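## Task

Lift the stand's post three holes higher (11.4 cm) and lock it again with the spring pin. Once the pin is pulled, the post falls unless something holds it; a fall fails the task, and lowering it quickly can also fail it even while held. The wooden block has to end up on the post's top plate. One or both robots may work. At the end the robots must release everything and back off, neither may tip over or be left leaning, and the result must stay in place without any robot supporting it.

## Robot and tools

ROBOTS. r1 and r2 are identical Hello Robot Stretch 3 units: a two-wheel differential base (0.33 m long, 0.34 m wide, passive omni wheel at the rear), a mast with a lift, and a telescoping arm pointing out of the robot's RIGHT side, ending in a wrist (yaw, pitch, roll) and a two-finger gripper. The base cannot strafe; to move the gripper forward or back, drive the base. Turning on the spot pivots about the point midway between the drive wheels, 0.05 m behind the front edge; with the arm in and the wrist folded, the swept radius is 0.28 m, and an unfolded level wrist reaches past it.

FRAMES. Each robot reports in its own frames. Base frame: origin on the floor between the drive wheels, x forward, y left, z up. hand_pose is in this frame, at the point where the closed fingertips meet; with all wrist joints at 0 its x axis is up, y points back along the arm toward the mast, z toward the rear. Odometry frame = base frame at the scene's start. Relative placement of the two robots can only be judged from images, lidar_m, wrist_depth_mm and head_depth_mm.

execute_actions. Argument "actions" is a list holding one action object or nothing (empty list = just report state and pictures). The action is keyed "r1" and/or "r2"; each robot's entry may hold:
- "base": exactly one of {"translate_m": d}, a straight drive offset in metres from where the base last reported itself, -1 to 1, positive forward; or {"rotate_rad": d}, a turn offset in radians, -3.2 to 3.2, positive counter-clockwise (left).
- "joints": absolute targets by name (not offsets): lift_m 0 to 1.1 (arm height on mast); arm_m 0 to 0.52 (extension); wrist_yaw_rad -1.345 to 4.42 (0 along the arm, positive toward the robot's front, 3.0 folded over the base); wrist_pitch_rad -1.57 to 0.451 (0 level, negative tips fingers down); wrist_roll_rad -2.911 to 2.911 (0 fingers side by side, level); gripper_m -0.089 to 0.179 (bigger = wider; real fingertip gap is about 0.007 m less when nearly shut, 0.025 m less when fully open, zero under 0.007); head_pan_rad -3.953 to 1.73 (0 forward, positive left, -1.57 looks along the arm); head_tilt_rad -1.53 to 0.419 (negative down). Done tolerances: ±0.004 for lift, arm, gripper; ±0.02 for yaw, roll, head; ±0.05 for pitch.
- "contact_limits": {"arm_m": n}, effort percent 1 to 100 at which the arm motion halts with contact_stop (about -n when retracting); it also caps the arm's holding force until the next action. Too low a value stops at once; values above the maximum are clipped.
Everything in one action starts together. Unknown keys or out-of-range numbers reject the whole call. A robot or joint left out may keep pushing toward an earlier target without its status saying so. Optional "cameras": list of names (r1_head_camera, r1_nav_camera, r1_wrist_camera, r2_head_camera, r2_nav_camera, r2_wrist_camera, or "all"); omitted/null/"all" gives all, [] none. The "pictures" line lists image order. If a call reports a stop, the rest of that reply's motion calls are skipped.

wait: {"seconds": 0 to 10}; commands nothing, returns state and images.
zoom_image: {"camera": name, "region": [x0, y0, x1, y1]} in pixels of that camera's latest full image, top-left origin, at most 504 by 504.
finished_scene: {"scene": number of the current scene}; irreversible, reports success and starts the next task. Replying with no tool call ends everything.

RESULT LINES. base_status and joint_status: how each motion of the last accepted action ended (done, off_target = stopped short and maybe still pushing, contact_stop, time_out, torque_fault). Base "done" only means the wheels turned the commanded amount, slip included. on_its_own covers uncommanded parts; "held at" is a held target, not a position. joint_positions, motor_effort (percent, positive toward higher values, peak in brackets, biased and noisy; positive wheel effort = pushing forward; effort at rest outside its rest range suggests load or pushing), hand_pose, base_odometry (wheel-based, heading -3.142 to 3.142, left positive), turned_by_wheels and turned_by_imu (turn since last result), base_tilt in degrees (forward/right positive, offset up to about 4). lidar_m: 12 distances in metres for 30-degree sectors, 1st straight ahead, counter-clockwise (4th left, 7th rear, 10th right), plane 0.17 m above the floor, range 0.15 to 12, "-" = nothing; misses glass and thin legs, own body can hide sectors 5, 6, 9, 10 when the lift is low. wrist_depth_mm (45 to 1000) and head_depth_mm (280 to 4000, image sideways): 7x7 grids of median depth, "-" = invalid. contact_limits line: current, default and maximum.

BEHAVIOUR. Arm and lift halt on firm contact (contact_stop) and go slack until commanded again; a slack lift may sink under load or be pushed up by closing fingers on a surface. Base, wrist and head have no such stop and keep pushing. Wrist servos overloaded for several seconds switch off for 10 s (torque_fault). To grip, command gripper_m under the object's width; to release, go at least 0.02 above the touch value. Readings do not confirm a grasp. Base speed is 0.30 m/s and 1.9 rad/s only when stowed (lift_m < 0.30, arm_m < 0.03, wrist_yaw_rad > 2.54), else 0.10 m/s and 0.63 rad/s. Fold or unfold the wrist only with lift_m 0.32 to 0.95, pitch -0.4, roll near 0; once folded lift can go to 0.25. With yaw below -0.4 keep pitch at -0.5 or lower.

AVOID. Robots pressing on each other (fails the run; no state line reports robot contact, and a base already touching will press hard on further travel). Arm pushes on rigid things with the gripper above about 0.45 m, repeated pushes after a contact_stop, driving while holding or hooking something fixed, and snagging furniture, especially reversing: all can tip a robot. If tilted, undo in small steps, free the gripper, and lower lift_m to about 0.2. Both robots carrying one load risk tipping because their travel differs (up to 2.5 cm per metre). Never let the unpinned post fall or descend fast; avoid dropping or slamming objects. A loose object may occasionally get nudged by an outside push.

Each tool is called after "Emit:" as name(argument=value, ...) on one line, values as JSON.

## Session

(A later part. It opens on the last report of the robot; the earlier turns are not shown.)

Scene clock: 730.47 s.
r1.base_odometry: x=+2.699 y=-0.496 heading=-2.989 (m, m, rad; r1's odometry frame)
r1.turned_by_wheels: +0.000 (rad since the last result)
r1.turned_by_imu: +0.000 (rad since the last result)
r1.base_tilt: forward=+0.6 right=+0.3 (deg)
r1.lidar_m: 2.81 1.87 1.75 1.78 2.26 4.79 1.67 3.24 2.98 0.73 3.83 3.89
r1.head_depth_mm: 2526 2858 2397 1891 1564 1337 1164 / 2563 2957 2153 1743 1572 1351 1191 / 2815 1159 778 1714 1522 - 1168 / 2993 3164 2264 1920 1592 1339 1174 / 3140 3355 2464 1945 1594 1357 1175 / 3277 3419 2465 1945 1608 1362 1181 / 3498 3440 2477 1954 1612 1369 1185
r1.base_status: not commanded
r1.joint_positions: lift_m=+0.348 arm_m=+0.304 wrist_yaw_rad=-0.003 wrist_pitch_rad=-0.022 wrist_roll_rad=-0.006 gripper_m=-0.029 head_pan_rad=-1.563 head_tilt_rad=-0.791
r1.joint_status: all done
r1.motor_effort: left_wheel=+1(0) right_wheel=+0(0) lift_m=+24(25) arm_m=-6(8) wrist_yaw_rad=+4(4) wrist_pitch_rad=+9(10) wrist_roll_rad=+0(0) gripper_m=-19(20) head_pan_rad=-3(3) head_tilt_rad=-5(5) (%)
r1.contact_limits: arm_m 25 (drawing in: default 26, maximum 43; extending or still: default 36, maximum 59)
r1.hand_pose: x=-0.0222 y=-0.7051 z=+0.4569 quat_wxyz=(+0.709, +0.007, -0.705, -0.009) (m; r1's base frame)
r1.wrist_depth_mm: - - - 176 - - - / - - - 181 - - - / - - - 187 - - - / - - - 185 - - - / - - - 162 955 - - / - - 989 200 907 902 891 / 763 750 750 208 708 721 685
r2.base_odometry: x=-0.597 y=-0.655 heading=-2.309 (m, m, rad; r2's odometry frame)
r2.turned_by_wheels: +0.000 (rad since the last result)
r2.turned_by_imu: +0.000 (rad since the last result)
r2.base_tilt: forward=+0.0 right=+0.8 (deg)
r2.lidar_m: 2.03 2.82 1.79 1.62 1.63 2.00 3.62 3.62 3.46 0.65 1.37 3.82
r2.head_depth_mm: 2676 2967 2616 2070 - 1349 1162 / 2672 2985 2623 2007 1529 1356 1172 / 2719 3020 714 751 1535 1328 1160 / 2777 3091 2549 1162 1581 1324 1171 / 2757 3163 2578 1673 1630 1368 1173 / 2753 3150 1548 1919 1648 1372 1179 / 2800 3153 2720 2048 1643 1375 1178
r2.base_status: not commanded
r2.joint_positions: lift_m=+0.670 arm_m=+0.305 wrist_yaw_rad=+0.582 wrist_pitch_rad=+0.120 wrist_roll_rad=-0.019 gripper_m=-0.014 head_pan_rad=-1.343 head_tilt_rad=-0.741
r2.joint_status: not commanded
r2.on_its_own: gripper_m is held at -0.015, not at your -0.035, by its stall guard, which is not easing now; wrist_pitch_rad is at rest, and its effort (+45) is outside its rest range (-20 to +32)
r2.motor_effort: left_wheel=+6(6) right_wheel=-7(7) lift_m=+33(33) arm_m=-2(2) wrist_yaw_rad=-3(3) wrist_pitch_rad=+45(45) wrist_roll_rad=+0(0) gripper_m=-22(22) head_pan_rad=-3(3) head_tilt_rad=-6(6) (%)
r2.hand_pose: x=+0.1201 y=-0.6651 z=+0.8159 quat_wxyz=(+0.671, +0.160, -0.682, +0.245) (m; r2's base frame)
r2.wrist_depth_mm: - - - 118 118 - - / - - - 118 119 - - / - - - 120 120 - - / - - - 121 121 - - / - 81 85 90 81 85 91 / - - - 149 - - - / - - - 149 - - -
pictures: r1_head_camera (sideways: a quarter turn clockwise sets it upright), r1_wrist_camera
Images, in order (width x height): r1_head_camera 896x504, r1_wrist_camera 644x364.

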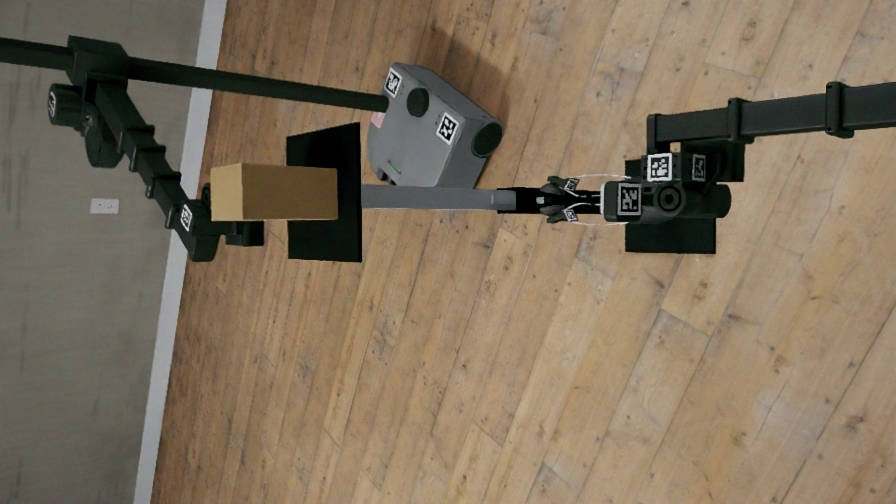

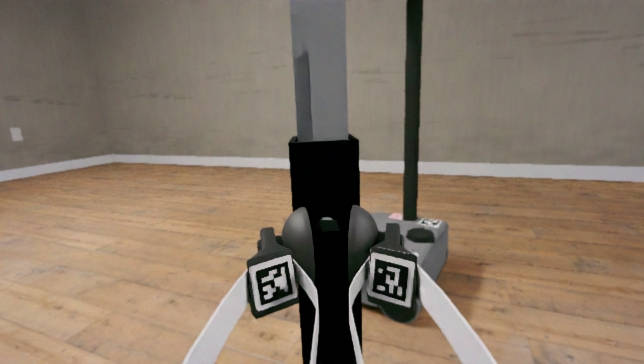

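Emit:
execute_actions(actions=[{"r1": {"joints": {"gripper_m": 0.04, "arm_m": 0.313}}}], cameras=[])

Emit:
execute_actions(actions=[{"r1": {"joints": {"gripper_m": -0.07}}}], cameras=[])

Emit:
execute_actions(actions=[{"r1": {"joints": {"arm_m": 0.301}, "contact_limits": {"arm_m": 25}}}], cameras=["r1_wrist_camera", "r1_head_camera"])

Emit:
zoom_image(camera="r1_head_camera", region=[490, 150, 630, 250])

Scene clock: 851.63 s.
r1.base_odometry: x=+2.699 y=-0.496 heading=-2.989 (m, m, rad; r1's odometry frame)
r1.turned_by_wheels: +0.000 (rad since the last result)
r1.turned_by_imu: +0.000 (rad since the last result)
r1.base_tilt: forward=+0.6 right=+0.2 (deg)
r1.lidar_m: 2.80 1.86 1.76 1.78 2.26 4.76 1.66 3.18 2.98 0.73 3.83 3.89
r1.head_depth_mm: 2515 2902 2391 1883 1563 1339 1161 / 2558 2977 2167 1745 1579 1361 1191 / 2838 1163 779 1723 1506 1294 1170 / 3003 3182 2291 1936 1592 1346 1177 / 3176 3387 2445 1942 1598 1359 1180 / 3309 3408 2470 1946 1607 1365 1178 / 3498 3441 2496 1957 1609 1369 1185
r1.base_status: not commanded
r1.joint_positions: lift_m=+0.348 arm_m=+0.313 wrist_yaw_rad=-0.003 wrist_pitch_rad=-0.024 wrist_roll_rad=-0.006 gripper_m=+0.040 head_pan_rad=-1.563 head_tilt_rad=-0.791
r1.joint_status: all done
r1.motor_effort: left_wheel=+1(1) right_wheel=+0(1) lift_m=+24(25) arm_m=+4(11) wrist_yaw_rad=+4(5) wrist_pitch_rad=+10(10) wrist_roll_rad=+0(0) gripper_m=+0(78) head_pan_rad=-3(4) head_tilt_rad=-5(5) (%)
r1.hand_pose: x=-0.0222 y=-0.7133 z=+0.4563 quat_wxyz=(+0.709, +0.008, -0.705, -0.010) (m; r1's base frame)
r1.wrist_depth_mm: - - - 167 - - - / - - - 172 - - - / - - - 175 - - - / - - - 176 - - - / - - - 180 964 - - / - - - 191 - 922 882 / 780 762 741 200 712 687 701
r2.base_odometry: x=-0.597 y=-0.655 heading=-2.309 (m, m, rad; r2's odometry frame)
r2.turned_by_wheels: +0.000 (rad since the last result)
r2.turned_by_imu: -0.001 (rad since the last result)
r2.base_tilt: forward=+0.0 right=+0.8 (deg)
r2.lidar_m: 2.03 2.83 1.79 1.62 1.63 1.99 3.62 3.64 3.44 0.65 1.37 3.82
r2.head_depth_mm: 2656 2996 2616 2044 - 1356 1169 / 2663 3031 2648 2026 1522 1356 1172 / 2752 3053 712 749 1530 1315 1168 / 2740 3125 2520 1150 1547 1325 1171 / 2801 3146 2573 1665 1614 1362 1175 / 2743 3058 1555 1916 1640 1372 1182 / 2765 3178 2677 2049 1631 1386 1178
r2.base_status: not commanded
r2.joint_positions: lift_m=+0.670 arm_m=+0.305 wrist_yaw_rad=+0.582 wrist_pitch_rad=+0.120 wrist_roll_rad=-0.019 gripper_m=-0.014 head_pan_rad=-1.343 head_tilt_rad=-0.741
r2.joint_status: not commanded
r2.on_its_own: gripper_m is held at -0.015, not at your -0.035, by its stall guard, which is not easing now; wrist_pitch_rad is at rest, and its effort (+45) is outside its rest range (-20 to +32)
r2.motor_effort: left_wheel=+6(6) right_wheel=-7(7) lift_m=+33(33) arm_m=-1(2) wrist_yaw_rad=-3(3) wrist_pitch_rad=+45(45) wrist_roll_rad=+0(0) gripper_m=-21(22) head_pan_rad=-3(2) head_tilt_rad=-6(6) (%)
r2.hand_pose: x=+0.1201 y=-0.6651 z=+0.8159 quat_wxyz=(+0.671, +0.160, -0.682, +0.245) (m; r2's base frame)
r2.wrist_depth_mm: - - - 118 118 - - / - - - 119 119 - - / - - - 120 120 - - / - - - 120 121 - - / - 81 85 89 82 85 91 / - - - 149 - - - / - - - 150 - - -
pictures: none
No camera images: the call's "cameras" was empty. Leave "cameras" out to get every camera's image.

Scene clock: 853.23 s.
r1.base_odometry: x=+2.699 y=-0.496 heading=-2.989 (m, m, rad; r1's odometry frame)
r1.turned_by_wheels: +0.000 (rad since the last result)
r1.turned_by_imu: +0.000 (rad since the last result)
r1.base_tilt: forward=+0.7 right=+0.3 (deg)
r1.lidar_m: 2.81 1.86 1.76 1.77 2.26 4.78 1.67 3.21 2.98 0.73 3.84 3.88
r1.head_depth_mm: 2516 2877 2403 1890 1570 1338 1163 / 2579 2954 2171 1752 1578 1353 1190 / 2826 1162 781 1717 1542 1291 1171 / 3004 3147 2265 1923 1597 1341 1180 / 3181 3317 2456 1935 1587 1359 1175 / 3296 3412 2458 1942 1602 1366 1178 / 3481 3458 2500 1961 1602 1368 1184
r1.base_status: not commanded
r1.joint_positions: lift_m=+0.348 arm_m=+0.313 wrist_yaw_rad=-0.003 wrist_pitch_rad=-0.023 wrist_roll_rad=-0.006 gripper_m=-0.068 head_pan_rad=-1.563 head_tilt_rad=-0.791
r1.joint_status: all done
r1.motor_effort: left_wheel=+1(1) right_wheel=+1(1) lift_m=+24(24) arm_m=-2(4) wrist_yaw_rad=+4(4) wrist_pitch_rad=+10(11) wrist_roll_rad=+0(0) gripper_m=-34(100) head_pan_rad=-3(3) head_tilt_rad=-6(5) (%)
r1.hand_pose: x=-0.0222 y=-0.7137 z=+0.4565 quat_wxyz=(+0.709, +0.007, -0.705, -0.010) (m; r1's base frame)
r1.wrist_depth_mm: - - - 165 - - - / - - - 172 - - - / - - - 177 - - - / - - - 175 - - - / - - - 179 944 - - / - 955 942 189 873 883 887 / 782 731 738 200 717 723 696
r2.base_odometry: x=-0.597 y=-0.655 heading=-2.309 (m, m, rad; r2's odometry frame)
r2.turned_by_wheels: +0.000 (rad since the last result)
r2.turned_by_imu: +0.000 (rad since the last result)
r2.base_tilt: forward=+0.0 right=+0.8 (deg)
r2.lidar_m: 2.03 2.82 1.79 1.62 1.63 1.99 3.62 3.64 3.45 0.65 1.37 3.83
r2.head_depth_mm: 2658 3016 2637 2060 - 1352 1169 / 2719 3019 2608 2009 1522 1349 1171 / 2737 3070 714 743 1533 1323 1173 / 2729 3089 2567 1147 1547 1327 1177 / 2757 3117 2561 1681 1630 1368 1172 / 2726 3100 1542 1888 1640 1371 1183 / 2860 3192 2712 2052 1663 1377 1180
r2.base_status: not commanded
r2.joint_positions: lift_m=+0.670 arm_m=+0.305 wrist_yaw_rad=+0.582 wrist_pitch_rad=+0.120 wrist_roll_rad=-0.019 gripper_m=-0.014 head_pan_rad=-1.343 head_tilt_rad=-0.741
r2.joint_status: not commanded
r2.on_its_own: gripper_m is held at -0.015, not at your -0.035, by its stall guard, which is not easing now; wrist_pitch_rad is at rest, and its effort (+45) is outside its rest range (-20 to +32)
r2.motor_effort: left_wheel=+6(6) right_wheel=-7(7) lift_m=+33(33) arm_m=-2(1) wrist_yaw_rad=-3(3) wrist_pitch_rad=+45(45) wrist_roll_rad=+0(0) gripper_m=-21(21) head_pan_rad=-3(2) head_tilt_rad=-6(6) (%)
r2.hand_pose: x=+0.1201 y=-0.6651 z=+0.8159 quat_wxyz=(+0.671, +0.160, -0.682, +0.245) (m; r2's base frame)
r2.wrist_depth_mm: - - - 117 118 - - / - - - 119 119 - - / - - - 119 120 - - / - - - 121 121 - - / - 81 85 89 81 85 90 / - - - 148 - - - / - - - 150 - - -
pictures: none
No camera images: the call's "cameras" was empty. Leave "cameras" out to get every camera's image.

Scene clock: 854.20 s.
r1.base_odometry: x=+2.699 y=-0.496 heading=-2.989 (m, m, rad; r1's odometry frame)
r1.turned_by_wheels: +0.000 (rad since the last result)
r1.turned_by_imu: +0.000 (rad since the last result)
r1.base_tilt: forward=+0.6 right=+0.2 (deg)
r1.lidar_m: 2.80 1.87 1.76 1.78 2.25 4.77 1.67 3.21 2.98 0.73 3.84 3.89
r1.head_depth_mm: 2513 2871 2394 1897 1561 1335 1162 / 2581 2961 2154 1750 1575 1357 1185 / 2856 1161 780 1722 1547 - 1167 / 2996 3144 2280 1925 1585 1340 1173 / 3138 3365 2452 1929 1601 1357 1179 / 3321 3437 2474 1943 1606 1362 1182 / 3499 3474 2498 1955 1608 1371 1189
r1.base_status: not commanded
r1.joint_positions: lift_m=+0.348 arm_m=+0.301 wrist_yaw_rad=-0.003 wrist_pitch_rad=-0.021 wrist_roll_rad=-0.006 gripper_m=-0.065 head_pan_rad=-1.563 head_tilt_rad=-0.791
r1.joint_status: all done
r1.motor_effort: left_wheel=+1(2) right_wheel=+0(0) lift_m=+25(24) arm_m=-5(15) wrist_yaw_rad=+3(4) wrist_pitch_rad=+9(10) wrist_roll_rad=+0(0) gripper_m=-32(34) head_pan_rad=-3(3) head_tilt_rad=-5(5) (%)
r1.contact_limits: arm_m 25 (drawing in: default 26, maximum 43; extending or still: default 36, maximum 59)
r1.hand_pose: x=-0.0222 y=-0.7021 z=+0.4572 quat_wxyz=(+0.710, +0.006, -0.705, -0.009) (m; r1's base frame)
r1.wrist_depth_mm: - - - 177 - - - / - - - 184 - - - / - - - 190 - - - / - - - 187 - - - / - - - 163 965 - - / - - 952 203 918 896 861 / 769 749 751 213 712 701 700
r2.base_odometry: x=-0.597 y=-0.655 heading=-2.309 (m, m, rad; r2's odometry frame)
r2.turned_by_wheels: +0.000 (rad since the last result)
r2.turned_by_imu: +0.000 (rad since the last result)
r2.base_tilt: forward=+0.0 right=+0.8 (deg)
r2.lidar_m: 2.02 2.83 1.80 1.62 1.63 1.99 3.62 3.65 3.44 0.65 1.36 3.82
r2.head_depth_mm: 2713 3066 2622 2065 - 1346 1160 / 2709 3059 2638 1989 1531 1353 1169 / 2730 3067 713 749 1545 1311 1167 / 2784 3075 2516 1161 1588 1326 1174 / 2775 3105 2551 1678 1639 1369 1182 / 2700 3109 1547 1913 1643 1367 1184 / 2776 3175 2690 2029 1630 1364 1184
r2.base_status: not commanded
r2.joint_positions: lift_m=+0.670 arm_m=+0.305 wrist_yaw_rad=+0.582 wrist_pitch_rad=+0.120 wrist_roll_rad=-0.019 gripper_m=-0.014 head_pan_rad=-1.343 head_tilt_rad=-0.741
r2.joint_status: not commanded
r2.on_its_own: gripper_m is held at -0.015, not at your -0.035, by its stall guard, which is not easing now; wrist_pitch_rad is at rest, and its effort (+45) is outside its rest range (-20 to +32)
r2.motor_effort: left_wheel=+6(6) right_wheel=-7(7) lift_m=+33(33) arm_m=-2(3) wrist_yaw_rad=-3(3) wrist_pitch_rad=+45(45) wrist_roll_rad=+0(0) gripper_m=-21(21) head_pan_rad=-3(3) head_tilt_rad=-6(6) (%)
r2.hand_pose: x=+0.1201 y=-0.6651 z=+0.8159 quat_wxyz=(+0.671, +0.160, -0.682, +0.245) (m; r2's base frame)
r2.wrist_depth_mm: - - - 118 119 - - / - - - 119 120 - - / - - - 119 120 - - / - - - 121 121 - - / - 81 85 89 82 85 91 / - - - 149 - - - / - - - 150 - - -
pictures: r1_head_camera (sideways: a quarter turn clockwise sets it upright), r1_wrist_camera
Images, in order (width x height): r1_head_camera 896x504, r1_wrist_camera 644x364.

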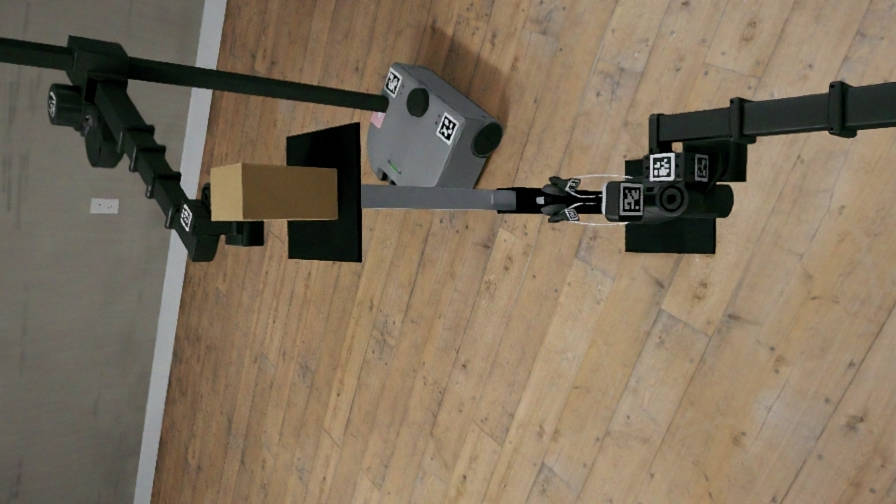

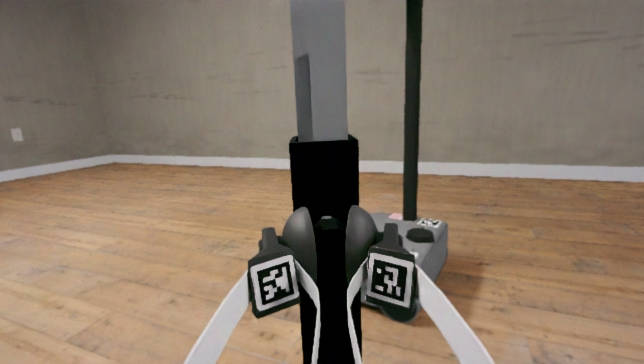

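Region (490, 150, 630, 250) of r1_head_camera's 896x504 image, scaled by 3.600, with more detail than that image has; it fills the top 360 rows of this view, and the rest is white.

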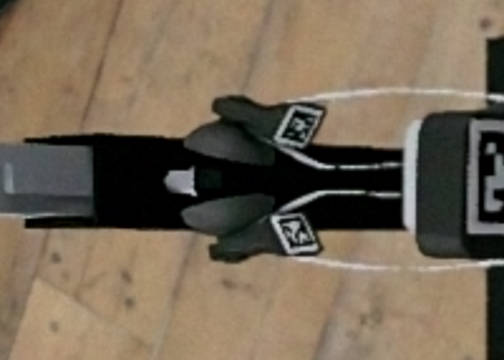

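Emit:
execute_actions(actions=[{"r1": {"joints": {"gripper_m": 0.045, "arm_m": 0.32}, "contact_limits": {"arm_m": 15}}}], cameras=[])

Emit:
execute_actions(actions=[{"r1": {"joints": {"gripper_m": -0.03}}}], cameras=["r1_wrist_camera", "r1_head_camera"])

Emit:
zoom_image(camera="r1_head_camera", region=[490, 150, 630, 250])

Scene clock: 878.03 s.
r1.base_odometry: x=+2.699 y=-0.496 heading=-2.990 (m, m, rad; r1's odometry frame)
r1.turned_by_wheels: +0.000 (rad since the last result)
r1.turned_by_imu: -0.001 (rad since the last result)
r1.base_tilt: forward=+0.6 right=+0.3 (deg)
r1.lidar_m: 2.81 1.87 1.75 1.78 2.26 4.78 1.67 3.21 2.98 0.73 3.83 3.90
r1.head_depth_mm: 2531 2869 2402 1891 1568 1332 1162 / 1394 2977 2242 1742 1578 1353 1188 / 2846 1171 780 1719 1540 1286 1174 / 3002 3171 2264 1928 1589 1339 1173 / 3159 3344 2450 1932 1594 1356 1176 / 3314 3410 2479 1956 1603 1361 1184 / 3469 3451 2501 1959 1609 1366 1185
r1.base_status: not commanded
r1.joint_positions: lift_m=+0.348 arm_m=+0.315 wrist_yaw_rad=-0.018 wrist_pitch_rad=-0.026 wrist_roll_rad=-0.006 gripper_m=+0.045 head_pan_rad=-1.563 head_tilt_rad=-0.791
r1.joint_status: arm_m contact_stop (moved +0.014 of +0.019); the others done
r1.on_its_own: arm_m is slack since a contact_stop, until your next command for it (your +0.320 is given up); wrist_yaw_rad is at rest, and its effort (+23) is outside its rest range (-12 to +12)
r1.motor_effort: left_wheel=-4(4) right_wheel=+5(6) lift_m=+24(24) arm_m=+0(17) wrist_yaw_rad=+23(22) wrist_pitch_rad=+11(13) wrist_roll_rad=+0(0) gripper_m=+5(81) head_pan_rad=-4(3) head_tilt_rad=-5(5) (%)
r1.contact_limits: arm_m 15 (drawing in: default 26, maximum 43; extending or still: default 36, maximum 59)
r1.hand_pose: x=-0.0260 y=-0.7155 z=+0.4558 quat_wxyz=(+0.709, +0.003, -0.705, -0.016) (m; r1's base frame)
r1.wrist_depth_mm: - - - 163 - - - / - - - 169 - - - / - - - 173 - - - / - - - 173 - - - / - - - 178 - - - / - 924 - 190 - 879 856 / 752 756 734 198 700 717 687
r2.base_odometry: x=-0.597 y=-0.655 heading=-2.309 (m, m, rad; r2's odometry frame)
r2.turned_by_wheels: +0.000 (rad since the last result)
r2.turned_by_imu: -0.003 (rad since the last result)
r2.base_tilt: forward=+0.0 right=+0.8 (deg)
r2.lidar_m: 2.02 2.82 1.79 1.62 1.63 1.99 3.62 3.64 3.44 0.65 1.37 3.83
r2.head_depth_mm: 2677 3059 2624 2059 - 1349 1163 / 2697 3024 2646 2008 1539 1353 1163 / 2735 3044 715 748 1542 1325 1169 / 2756 3110 2534 1142 1552 1323 1171 / 2786 3162 2559 1675 1644 1375 1179 / 2716 3087 1545 1883 1646 1377 1179 / 2806 3194 2721 2039 1641 1376 1180
r2.base_status: not commanded
r2.joint_positions: lift_m=+0.670 arm_m=+0.305 wrist_yaw_rad=+0.582 wrist_pitch_rad=+0.120 wrist_roll_rad=-0.019 gripper_m=-0.014 head_pan_rad=-1.343 head_tilt_rad=-0.741
r2.joint_status: not commanded
r2.on_its_own: gripper_m is held at -0.015, not at your -0.035, by its stall guard, which is not easing now; wrist_pitch_rad is at rest, and its effort (+45) is outside its rest range (-20 to +32)
r2.motor_effort: left_wheel=+6(6) right_wheel=-7(7) lift_m=+33(33) arm_m=-1(1) wrist_yaw_rad=-2(4) wrist_pitch_rad=+45(45) wrist_roll_rad=+0(0) gripper_m=-22(21) head_pan_rad=-3(2) head_tilt_rad=-6(7) (%)
r2.hand_pose: x=+0.1201 y=-0.6651 z=+0.8159 quat_wxyz=(+0.671, +0.160, -0.682, +0.245) (m; r2's base frame)
r2.wrist_depth_mm: - - - 118 118 - - / - - - 119 119 - - / - - - 119 120 - - / - - - 121 121 - - / - 81 84 90 81 85 90 / - - - 148 - - - / - - - 149 - - -
pictures: none
No camera images: the call's "cameras" was empty. Leave "cameras" out to get every camera's image.

not run: a stop came earlier in this reply.

Region (490, 150, 630, 250) of r1_head_camera's 896x504 image, scaled by 3.600, with more detail than that image has; it fills the top 360 rows of this view, and the rest is white.

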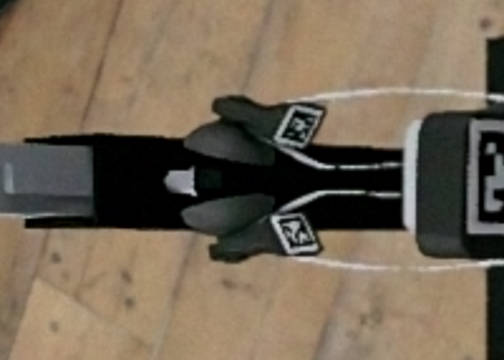

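Emit:
execute_actions(actions=[{"r1": {"joints": {"arm_m": 0.3135, "gripper_m": 0.04}}}], cameras=[])

Emit:
execute_actions(actions=[{"r1": {"joints": {"gripper_m": -0.085}}}], cameras=[])

Emit:
execute_actions(actions=[{"r1": {"joints": {"arm_m": 0.307}, "contact_limits": {"arm_m": 30}}}], cameras=["r1_wrist_camera", "r1_head_camera"])

Emit:
zoom_image(camera="r1_head_camera", region=[490, 150, 630, 250])

Scene clock: 998.53 s.
r1.base_odometry: x=+2.699 y=-0.496 heading=-2.990 (m, m, rad; r1's odometry frame)
r1.turned_by_wheels: +0.000 (rad since the last result)
r1.turned_by_imu: +0.000 (rad since the last result)
r1.base_tilt: forward=+0.7 right=+0.2 (deg)
r1.lidar_m: 2.81 1.86 1.75 1.78 2.26 4.79 1.67 3.20 2.98 0.73 3.84 3.90
r1.head_depth_mm: 2519 2868 2393 1890 1567 1333 1163 / 1400 2956 2167 1748 1571 1362 1186 / 2822 1177 780 1715 1523 1289 1172 / 3005 3140 2277 1937 1595 1342 1172 / 3156 3340 2456 1924 1598 1356 1180 / 3340 3385 2492 1943 1600 1358 1183 / 3503 3412 2496 1944 1608 1367 1184
r1.base_status: not commanded
r1.joint_positions: lift_m=+0.348 arm_m=+0.314 wrist_yaw_rad=-0.015 wrist_pitch_rad=-0.026 wrist_roll_rad=-0.006 gripper_m=+0.040 head_pan_rad=-1.563 head_tilt_rad=-0.791
r1.joint_status: all done
r1.on_its_own: wrist_yaw_rad is at rest, and its effort (+19) is outside its rest range (-12 to +12)
r1.motor_effort: left_wheel=-2(3) right_wheel=+4(6) lift_m=+24(24) arm_m=-2(3) wrist_yaw_rad=+19(23) wrist_pitch_rad=+11(11) wrist_roll_rad=+0(0) gripper_m=+3(30) head_pan_rad=-3(3) head_tilt_rad=-6(5) (%)
r1.hand_pose: x=-0.0254 y=-0.7141 z=+0.4559 quat_wxyz=(+0.709, +0.004, -0.705, -0.015) (m; r1's base frame)
r1.wrist_depth_mm: - - - 165 - - - / - - - 172 - - - / - - - 174 - - - / - - - 175 - - - / - - - 179 - - - / - 974 - 190 - 890 889 / 769 728 728 199 723 702 691
r2.base_odometry: x=-0.597 y=-0.655 heading=-2.309 (m, m, rad; r2's odometry frame)
r2.turned_by_wheels: +0.000 (rad since the last result)
r2.turned_by_imu: -0.001 (rad since the last result)
r2.base_tilt: forward=+0.1 right=+0.8 (deg)
r2.lidar_m: 2.02 2.82 1.80 1.62 1.63 1.99 3.63 3.66 3.44 0.65 1.37 3.80
r2.head_depth_mm: 2681 3005 2615 2062 - 1358 1162 / 2691 3049 2634 1993 1514 1350 1165 / 2774 3106 714 749 1537 1321 1169 / 2761 3110 2533 1150 1540 1320 1173 / 2786 3121 2575 1677 1627 1370 1174 / 2747 3068 1546 1899 1638 1378 1184 / 2815 3197 2715 2048 1641 1377 1176
r2.base_status: not commanded
r2.joint_positions: lift_m=+0.670 arm_m=+0.305 wrist_yaw_rad=+0.582 wrist_pitch_rad=+0.120 wrist_roll_rad=-0.019 gripper_m=-0.014 head_pan_rad=-1.343 head_tilt_rad=-0.741
r2.joint_status: not commanded
r2.on_its_own: gripper_m is held at -0.015, not at your -0.035, by its stall guard, which is not easing now; wrist_pitch_rad is at rest, and its effort (+45) is outside its rest range (-20 to +32)
r2.motor_effort: left_wheel=+6(6) right_wheel=-7(7) lift_m=+33(33) arm_m=-2(2) wrist_yaw_rad=-3(3) wrist_pitch_rad=+45(46) wrist_roll_rad=+0(0) gripper_m=-21(21) head_pan_rad=-3(2) head_tilt_rad=-6(6) (%)
r2.hand_pose: x=+0.1201 y=-0.6651 z=+0.8159 quat_wxyz=(+0.671, +0.160, -0.682, +0.245) (m; r2's base frame)
r2.wrist_depth_mm: - - - 118 118 - - / - - - 119 119 - - / - - - 120 120 - - / - - - 121 121 - - / - 81 85 90 81 85 91 / - - - 148 - - - / - - - 150 - - -
pictures: none
No camera images: the call's "cameras" was empty. Leave "cameras" out to get every camera's image.

Scene clock: 1000.27 s.
r1.base_odometry: x=+2.699 y=-0.496 heading=-2.989 (m, m, rad; r1's odometry frame)
r1.turned_by_wheels: +0.000 (rad since the last result)
r1.turned_by_imu: +0.000 (rad since the last result)
r1.base_tilt: forward=+0.6 right=+0.3 (deg)
r1.lidar_m: 2.81 1.86 1.75 1.78 2.26 4.80 1.67 3.22 2.98 0.73 3.83 3.89
r1.head_depth_mm: 2520 2874 2373 1889 1564 1334 1164 / 2577 2953 2156 1753 1575 1356 1188 / 2805 1163 780 1711 1543 1288 1173 / 2985 3159 2269 1931 1593 1342 1176 / 3169 3323 2476 1938 1596 1359 1178 / 3327 3377 2494 1931 1609 1359 1185 / 3524 3442 2477 1961 1607 1368 1190
r1.base_status: not commanded
r1.joint_positions: lift_m=+0.348 arm_m=+0.314 wrist_yaw_rad=-0.003 wrist_pitch_rad=-0.025 wrist_roll_rad=-0.006 gripper_m=-0.083 head_pan_rad=-1.563 head_tilt_rad=-0.791
r1.joint_status: all done
r1.motor_effort: left_wheel=+0(3) right_wheel=+0(4) lift_m=+24(24) arm_m=-2(2) wrist_yaw_rad=+3(20) wrist_pitch_rad=+11(11) wrist_roll_rad=+0(0) gripper_m=-39(100) head_pan_rad=-3(3) head_tilt_rad=-5(5) (%)
r1.hand_pose: x=-0.0221 y=-0.7142 z=+0.4560 quat_wxyz=(+0.709, +0.008, -0.705, -0.010) (m; r1's base frame)
r1.wrist_depth_mm: - - - 165 - - - / - - - 171 - - - / - - - 174 - - - / - - - 174 - - - / - - - 168 954 - - / - 963 - 189 890 916 885 / 755 767 735 200 696 692 701
r2.base_odometry: x=-0.597 y=-0.655 heading=-2.309 (m, m, rad; r2's odometry frame)
r2.turned_by_wheels: +0.000 (rad since the last result)
r2.turned_by_imu: +0.000 (rad since the last result)
r2.base_tilt: forward=+0.0 right=+0.8 (deg)
r2.lidar_m: 2.03 2.83 1.79 1.62 1.63 1.99 3.61 3.64 3.45 0.65 1.37 3.83
r2.head_depth_mm: 2696 3043 2595 2070 - 1352 1162 / 2652 2963 2643 1990 1516 1358 1158 / 2715 3059 713 746 1533 1316 1163 / 2766 3112 2558 1155 1540 1319 1174 / 2746 3140 2567 1694 1626 1370 1173 / 2714 3071 1551 1905 1635 1364 1179 / 2814 3201 2668 2083 1638 1368 1185
r2.base_status: not commanded
r2.joint_positions: lift_m=+0.670 arm_m=+0.305 wrist_yaw_rad=+0.582 wrist_pitch_rad=+0.120 wrist_roll_rad=-0.019 gripper_m=-0.014 head_pan_rad=-1.343 head_tilt_rad=-0.741
r2.joint_status: not commanded
r2.on_its_own: gripper_m is held at -0.015, not at your -0.035, by its stall guard, which is not easing now; wrist_pitch_rad is at rest, and its effort (+45) is outside its rest range (-20 to +32)
r2.motor_effort: left_wheel=+6(6) right_wheel=-7(7) lift_m=+33(33) arm_m=-2(2) wrist_yaw_rad=-4(3) wrist_pitch_rad=+45(45) wrist_roll_rad=+0(0) gripper_m=-21(22) head_pan_rad=-2(3) head_tilt_rad=-6(6) (%)
r2.hand_pose: x=+0.1201 y=-0.6651 z=+0.8159 quat_wxyz=(+0.671, +0.160, -0.682, +0.245) (m; r2's base frame)
r2.wrist_depth_mm: - - - 118 118 - - / - - - 118 119 - - / - - - 119 120 - - / - - - 120 121 - - / - 81 85 90 81 85 90 / - - - 148 - - - / - - - 150 - - -
pictures: none
No camera images: the call's "cameras" was empty. Leave "cameras" out to get every camera's image.

Scene clock: 1001.07 s.
r1.base_odometry: x=+2.699 y=-0.496 heading=-2.989 (m, m, rad; r1's odometry frame)
r1.turned_by_wheels: +0.000 (rad since the last result)
r1.turned_by_imu: +0.000 (rad since the last result)
r1.base_tilt: forward=+0.6 right=+0.3 (deg)
r1.lidar_m: 2.81 1.86 1.76 1.78 2.26 4.79 1.66 3.21 2.98 0.73 3.84 3.90
r1.head_depth_mm: 2539 2860 2390 1896 1563 1332 1163 / 2582 2946 2167 1753 1569 1349 1188 / 2860 1159 778 1727 1522 - 1166 / 2980 3169 2273 1925 1584 1340 1175 / 3130 3365 2444 1928 1589 1354 1179 / 3336 3380 2464 1963 1597 1361 1187 / 3486 3459 2495 1948 1607 1367 1187
r1.base_status: not commanded
r1.joint_positions: lift_m=+0.348 arm_m=+0.308 wrist_yaw_rad=-0.003 wrist_pitch_rad=-0.024 wrist_roll_rad=-0.006 gripper_m=-0.079 head_pan_rad=-1.563 head_tilt_rad=-0.791
r1.joint_status: all done
r1.on_its_own: arm_m is at rest, and its effort (-16) is outside its rest range (-14 to +14)
r1.motor_effort: left_wheel=+2(1) right_wheel=+0(0) lift_m=+24(24) arm_m=-16(18) wrist_yaw_rad=+3(3) wrist_pitch_rad=+11(11) wrist_roll_rad=+0(0) gripper_m=-37(39) head_pan_rad=-3(3) head_tilt_rad=-5(5) (%)
r1.contact_limits: arm_m 30 (drawing in: default 26, maximum 43; extending or still: default 36, maximum 59)
r1.hand_pose: x=-0.0221 y=-0.7088 z=+0.4564 quat_wxyz=(+0.709, +0.008, -0.705, -0.010) (m; r1's base frame)
r1.wrist_depth_mm: - - - 170 - - - / - - - 177 - - - / - - - 180 - - - / - - - 181 - - - / - - - 178 936 - - / - 948 930 195 904 923 864 / 759 763 734 204 710 703 695
r2.base_odometry: x=-0.597 y=-0.655 heading=-2.309 (m, m, rad; r2's odometry frame)
r2.turned_by_wheels: +0.000 (rad since the last result)
r2.turned_by_imu: +0.000 (rad since the last result)
r2.base_tilt: forward=+0.0 right=+0.8 (deg)
r2.lidar_m: 2.02 2.82 1.80 1.63 1.63 2.00 3.62 3.64 3.43 0.65 1.37 3.83
r2.head_depth_mm: 2698 3000 2627 2060 - 1355 1165 / 2680 2994 2640 2005 1526 1355 1167 / 2730 3061 713 748 1533 1317 1168 / 2768 3051 2556 1152 1576 1321 1173 / 2781 3124 2586 1674 1636 1364 1172 / 2739 3112 1546 1938 1631 1373 1174 / 2783 3211 2716 2033 1659 1375 1183
r2.base_status: not commanded
r2.joint_positions: lift_m=+0.670 arm_m=+0.305 wrist_yaw_rad=+0.582 wrist_pitch_rad=+0.120 wrist_roll_rad=-0.019 gripper_m=-0.014 head_pan_rad=-1.343 head_tilt_rad=-0.741
r2.joint_status: not commanded
r2.on_its_own: gripper_m is held at -0.015, not at your -0.035, by its stall guard, which is not easing now; wrist_pitch_rad is at rest, and its effort (+45) is outside its rest range (-20 to +32)
r2.motor_effort: left_wheel=+6(6) right_wheel=-7(7) lift_m=+33(33) arm_m=-1(2) wrist_yaw_rad=-3(2) wrist_pitch_rad=+45(45) wrist_roll_rad=+0(0) gripper_m=-21(21) head_pan_rad=-2(2) head_tilt_rad=-6(6) (%)
r2.hand_pose: x=+0.1201 y=-0.6651 z=+0.8159 quat_wxyz=(+0.671, +0.160, -0.682, +0.245) (m; r2's base frame)
r2.wrist_depth_mm: - - - 118 118 - - / - - - 119 119 - - / - - - 119 121 - - / - - - 121 121 - - / - 81 84 90 82 85 90 / - - - 148 - - - / - - - 149 - - -
pictures: r1_head_camera (sideways: a quarter turn clockwise sets it upright), r1_wrist_camera
Images, in order (width x height): r1_head_camera 896x504, r1_wrist_camera 644x364.

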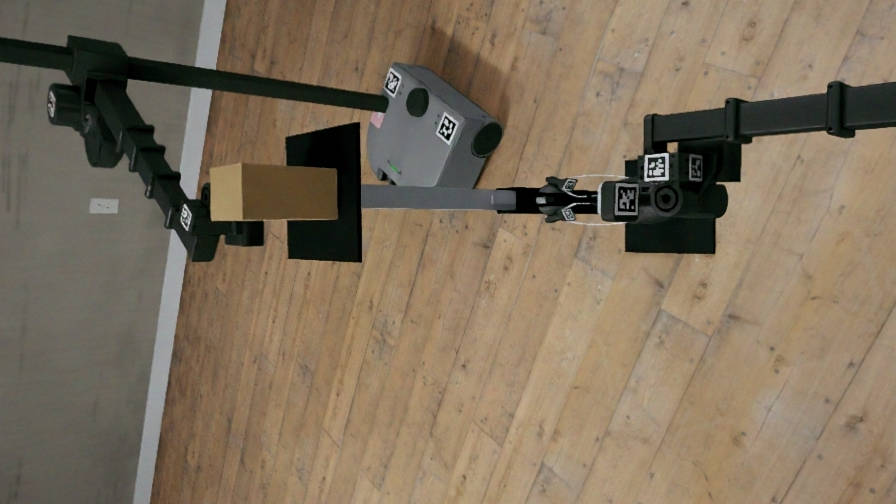

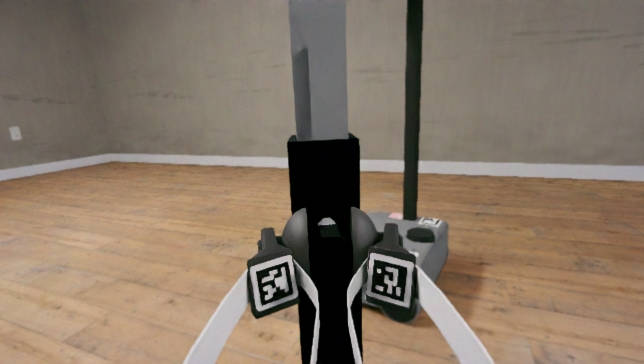

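Region (490, 150, 630, 250) of r1_head_camera's 896x504 image, scaled by 3.600, with more detail than that image has; it fills the top 360 rows of this view, and the rest is white.

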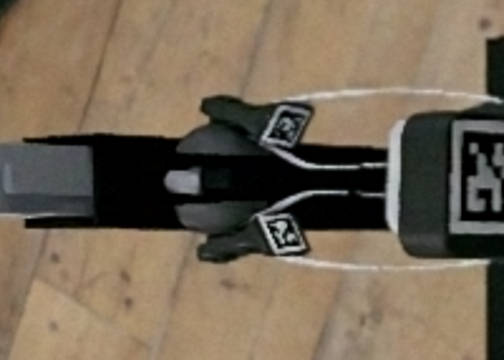

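Emit:
execute_actions(actions=[])

Scene clock: 1022.10 s.
r1.base_odometry: x=+2.699 y=-0.496 heading=-2.989 (m, m, rad; r1's odometry frame)
r1.turned_by_wheels: +0.000 (rad since the last result)
r1.turned_by_imu: -0.001 (rad since the last result)
r1.base_tilt: forward=+0.6 right=+0.3 (deg)
r1.lidar_m: 2.81 1.87 1.75 1.78 2.25 4.76 1.67 3.21 2.99 0.73 3.82 3.89
r1.head_depth_mm: 2527 2867 2382 1896 1567 1340 1163 / 2564 2969 2163 1748 1578 1358 1186 / 2838 1165 778 1724 1521 - 1171 / 3008 3157 2268 1933 1592 1342 1172 / 3140 3365 2460 1928 1592 1353 1181 / 3307 3376 2476 1944 1606 1359 1184 / 3484 3453 2492 1967 1601 1365 1185
r1.base_status: not commanded
r1.joint_positions: lift_m=+0.348 arm_m=+0.308 wrist_yaw_rad=-0.003 wrist_pitch_rad=-0.024 wrist_roll_rad=-0.006 gripper_m=-0.030 head_pan_rad=-1.563 head_tilt_rad=-0.791
r1.joint_status: all done
r1.on_its_own: gripper_m is held at -0.031, not at your -0.085, by its stall guard, which is not easing now
r1.motor_effort: left_wheel=+0(1) right_wheel=+1(0) lift_m=+23(24) arm_m=-7(18) wrist_yaw_rad=+3(3) wrist_pitch_rad=+10(11) wrist_roll_rad=+0(0) gripper_m=-20(39) head_pan_rad=-3(3) head_tilt_rad=-5(5) (%)
r1.contact_limits: arm_m 30 (drawing in: default 26, maximum 43; extending or still: default 36, maximum 59)
r1.hand_pose: x=-0.0222 y=-0.7082 z=+0.4565 quat_wxyz=(+0.709, +0.008, -0.705, -0.010) (m; r1's base frame)
r1.wrist_depth_mm: - - - 171 - - - / - - - 178 - - - / - - - 182 - - - / - - - 182 - - - / - - - 160 970 - - / - 965 938 197 883 877 891 / 777 761 729 207 712 702 673
r2.base_odometry: x=-0.597 y=-0.655 heading=-2.309 (m, m, rad; r2's odometry frame)
r2.turned_by_wheels: +0.000 (rad since the last result)
r2.turned_by_imu: -0.003 (rad since the last result)
r2.base_tilt: forward=+0.1 right=+0.8 (deg)
r2.lidar_m: 2.02 2.83 1.79 1.62 1.63 1.99 3.61 3.65 3.44 0.65 1.37 3.80
r2.head_depth_mm: 2707 3049 2588 2051 - 1354 1166 / 2703 3021 2614 2019 1533 1350 1160 / 2701 3096 713 746 1540 1313 1169 / 2712 3103 2546 1167 1574 1317 1169 / 2784 3166 2582 1682 1630 1375 1173 / 2751 3087 1547 1916 1642 1373 1180 / 2815 3152 2700 2032 1642 1374 1183
r2.base_status: not commanded
r2.joint_positions: lift_m=+0.670 arm_m=+0.305 wrist_yaw_rad=+0.582 wrist_pitch_rad=+0.120 wrist_roll_rad=-0.019 gripper_m=-0.014 head_pan_rad=-1.343 head_tilt_rad=-0.741
r2.joint_status: not commanded
r2.on_its_own: gripper_m is held at -0.015, not at your -0.035, by its stall guard, which is not easing now; wrist_pitch_rad is at rest, and its effort (+45) is outside its rest range (-20 to +32)
r2.motor_effort: left_wheel=+6(6) right_wheel=-7(7) lift_m=+33(33) arm_m=-2(2) wrist_yaw_rad=-3(2) wrist_pitch_rad=+45(45) wrist_roll_rad=+0(0) gripper_m=-21(21) head_pan_rad=-3(2) head_tilt_rad=-6(6) (%)
r2.hand_pose: x=+0.1201 y=-0.6651 z=+0.8159 quat_wxyz=(+0.671, +0.160, -0.682, +0.245) (m; r2's base frame)
r2.wrist_depth_mm: - - - 118 118 - - / - - - 118 119 - - / - - - 120 120 - - / - - - 120 121 - - / - 81 85 89 82 85 91 / - - - 148 - - - / - - - 150 - - -
pictures: r1_head_camera (sideways: a quarter turn clockwise sets it upright), r1_nav_camera (sideways: a quarter turn counterclockwise sets it upright), r1_wrist_camera, r2_head_camera (sideways: a quarter turn clockwise sets it upright), r2_nav_camera (sideways: a quarter turn counterclockwise sets it upright), r2_wrist_camera
Images, in order (width x height): r1_head_camera 896x504, r1_nav_camera 672x504, r1_wrist_camera 644x364, r2_head_camera 896x504, r2_nav_camera 672x504, r2_wrist_camera 644x364.

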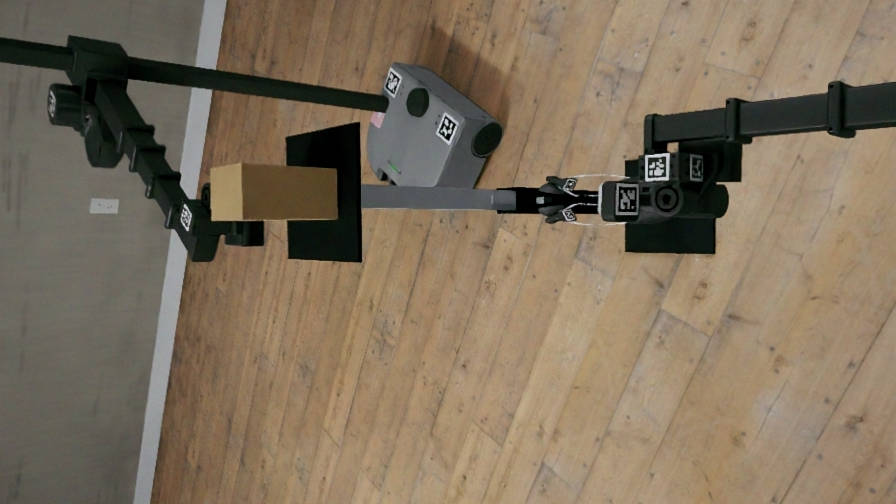

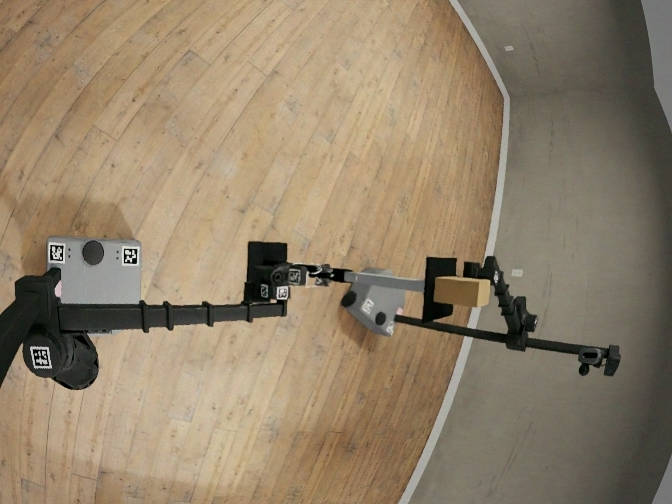

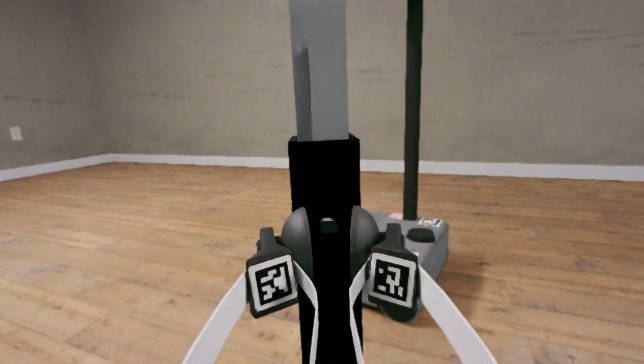

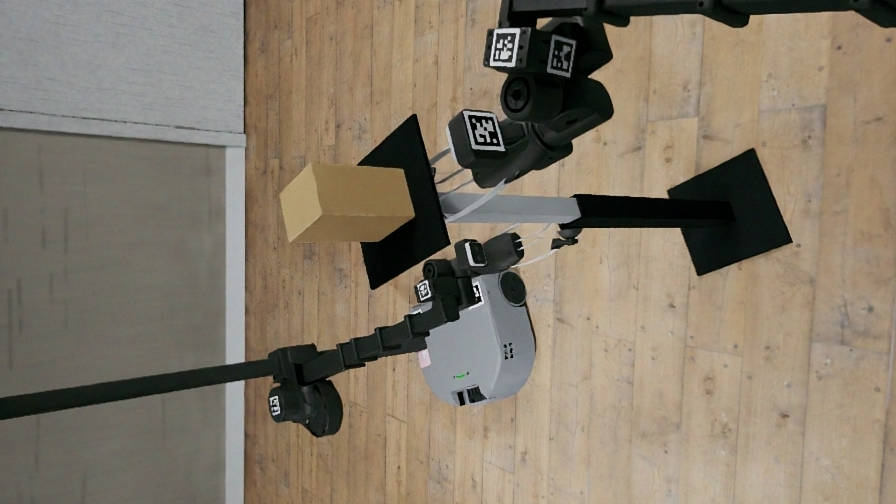

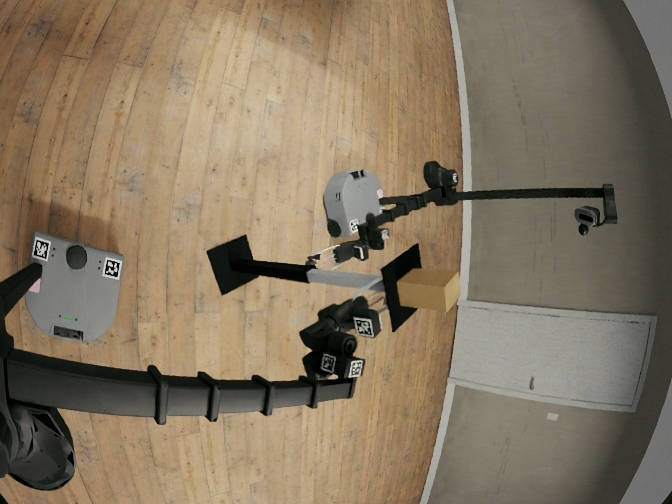

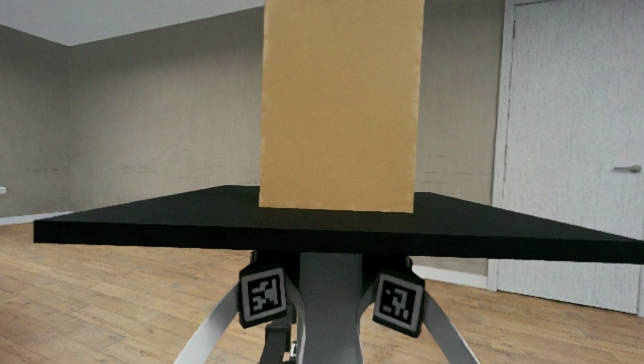

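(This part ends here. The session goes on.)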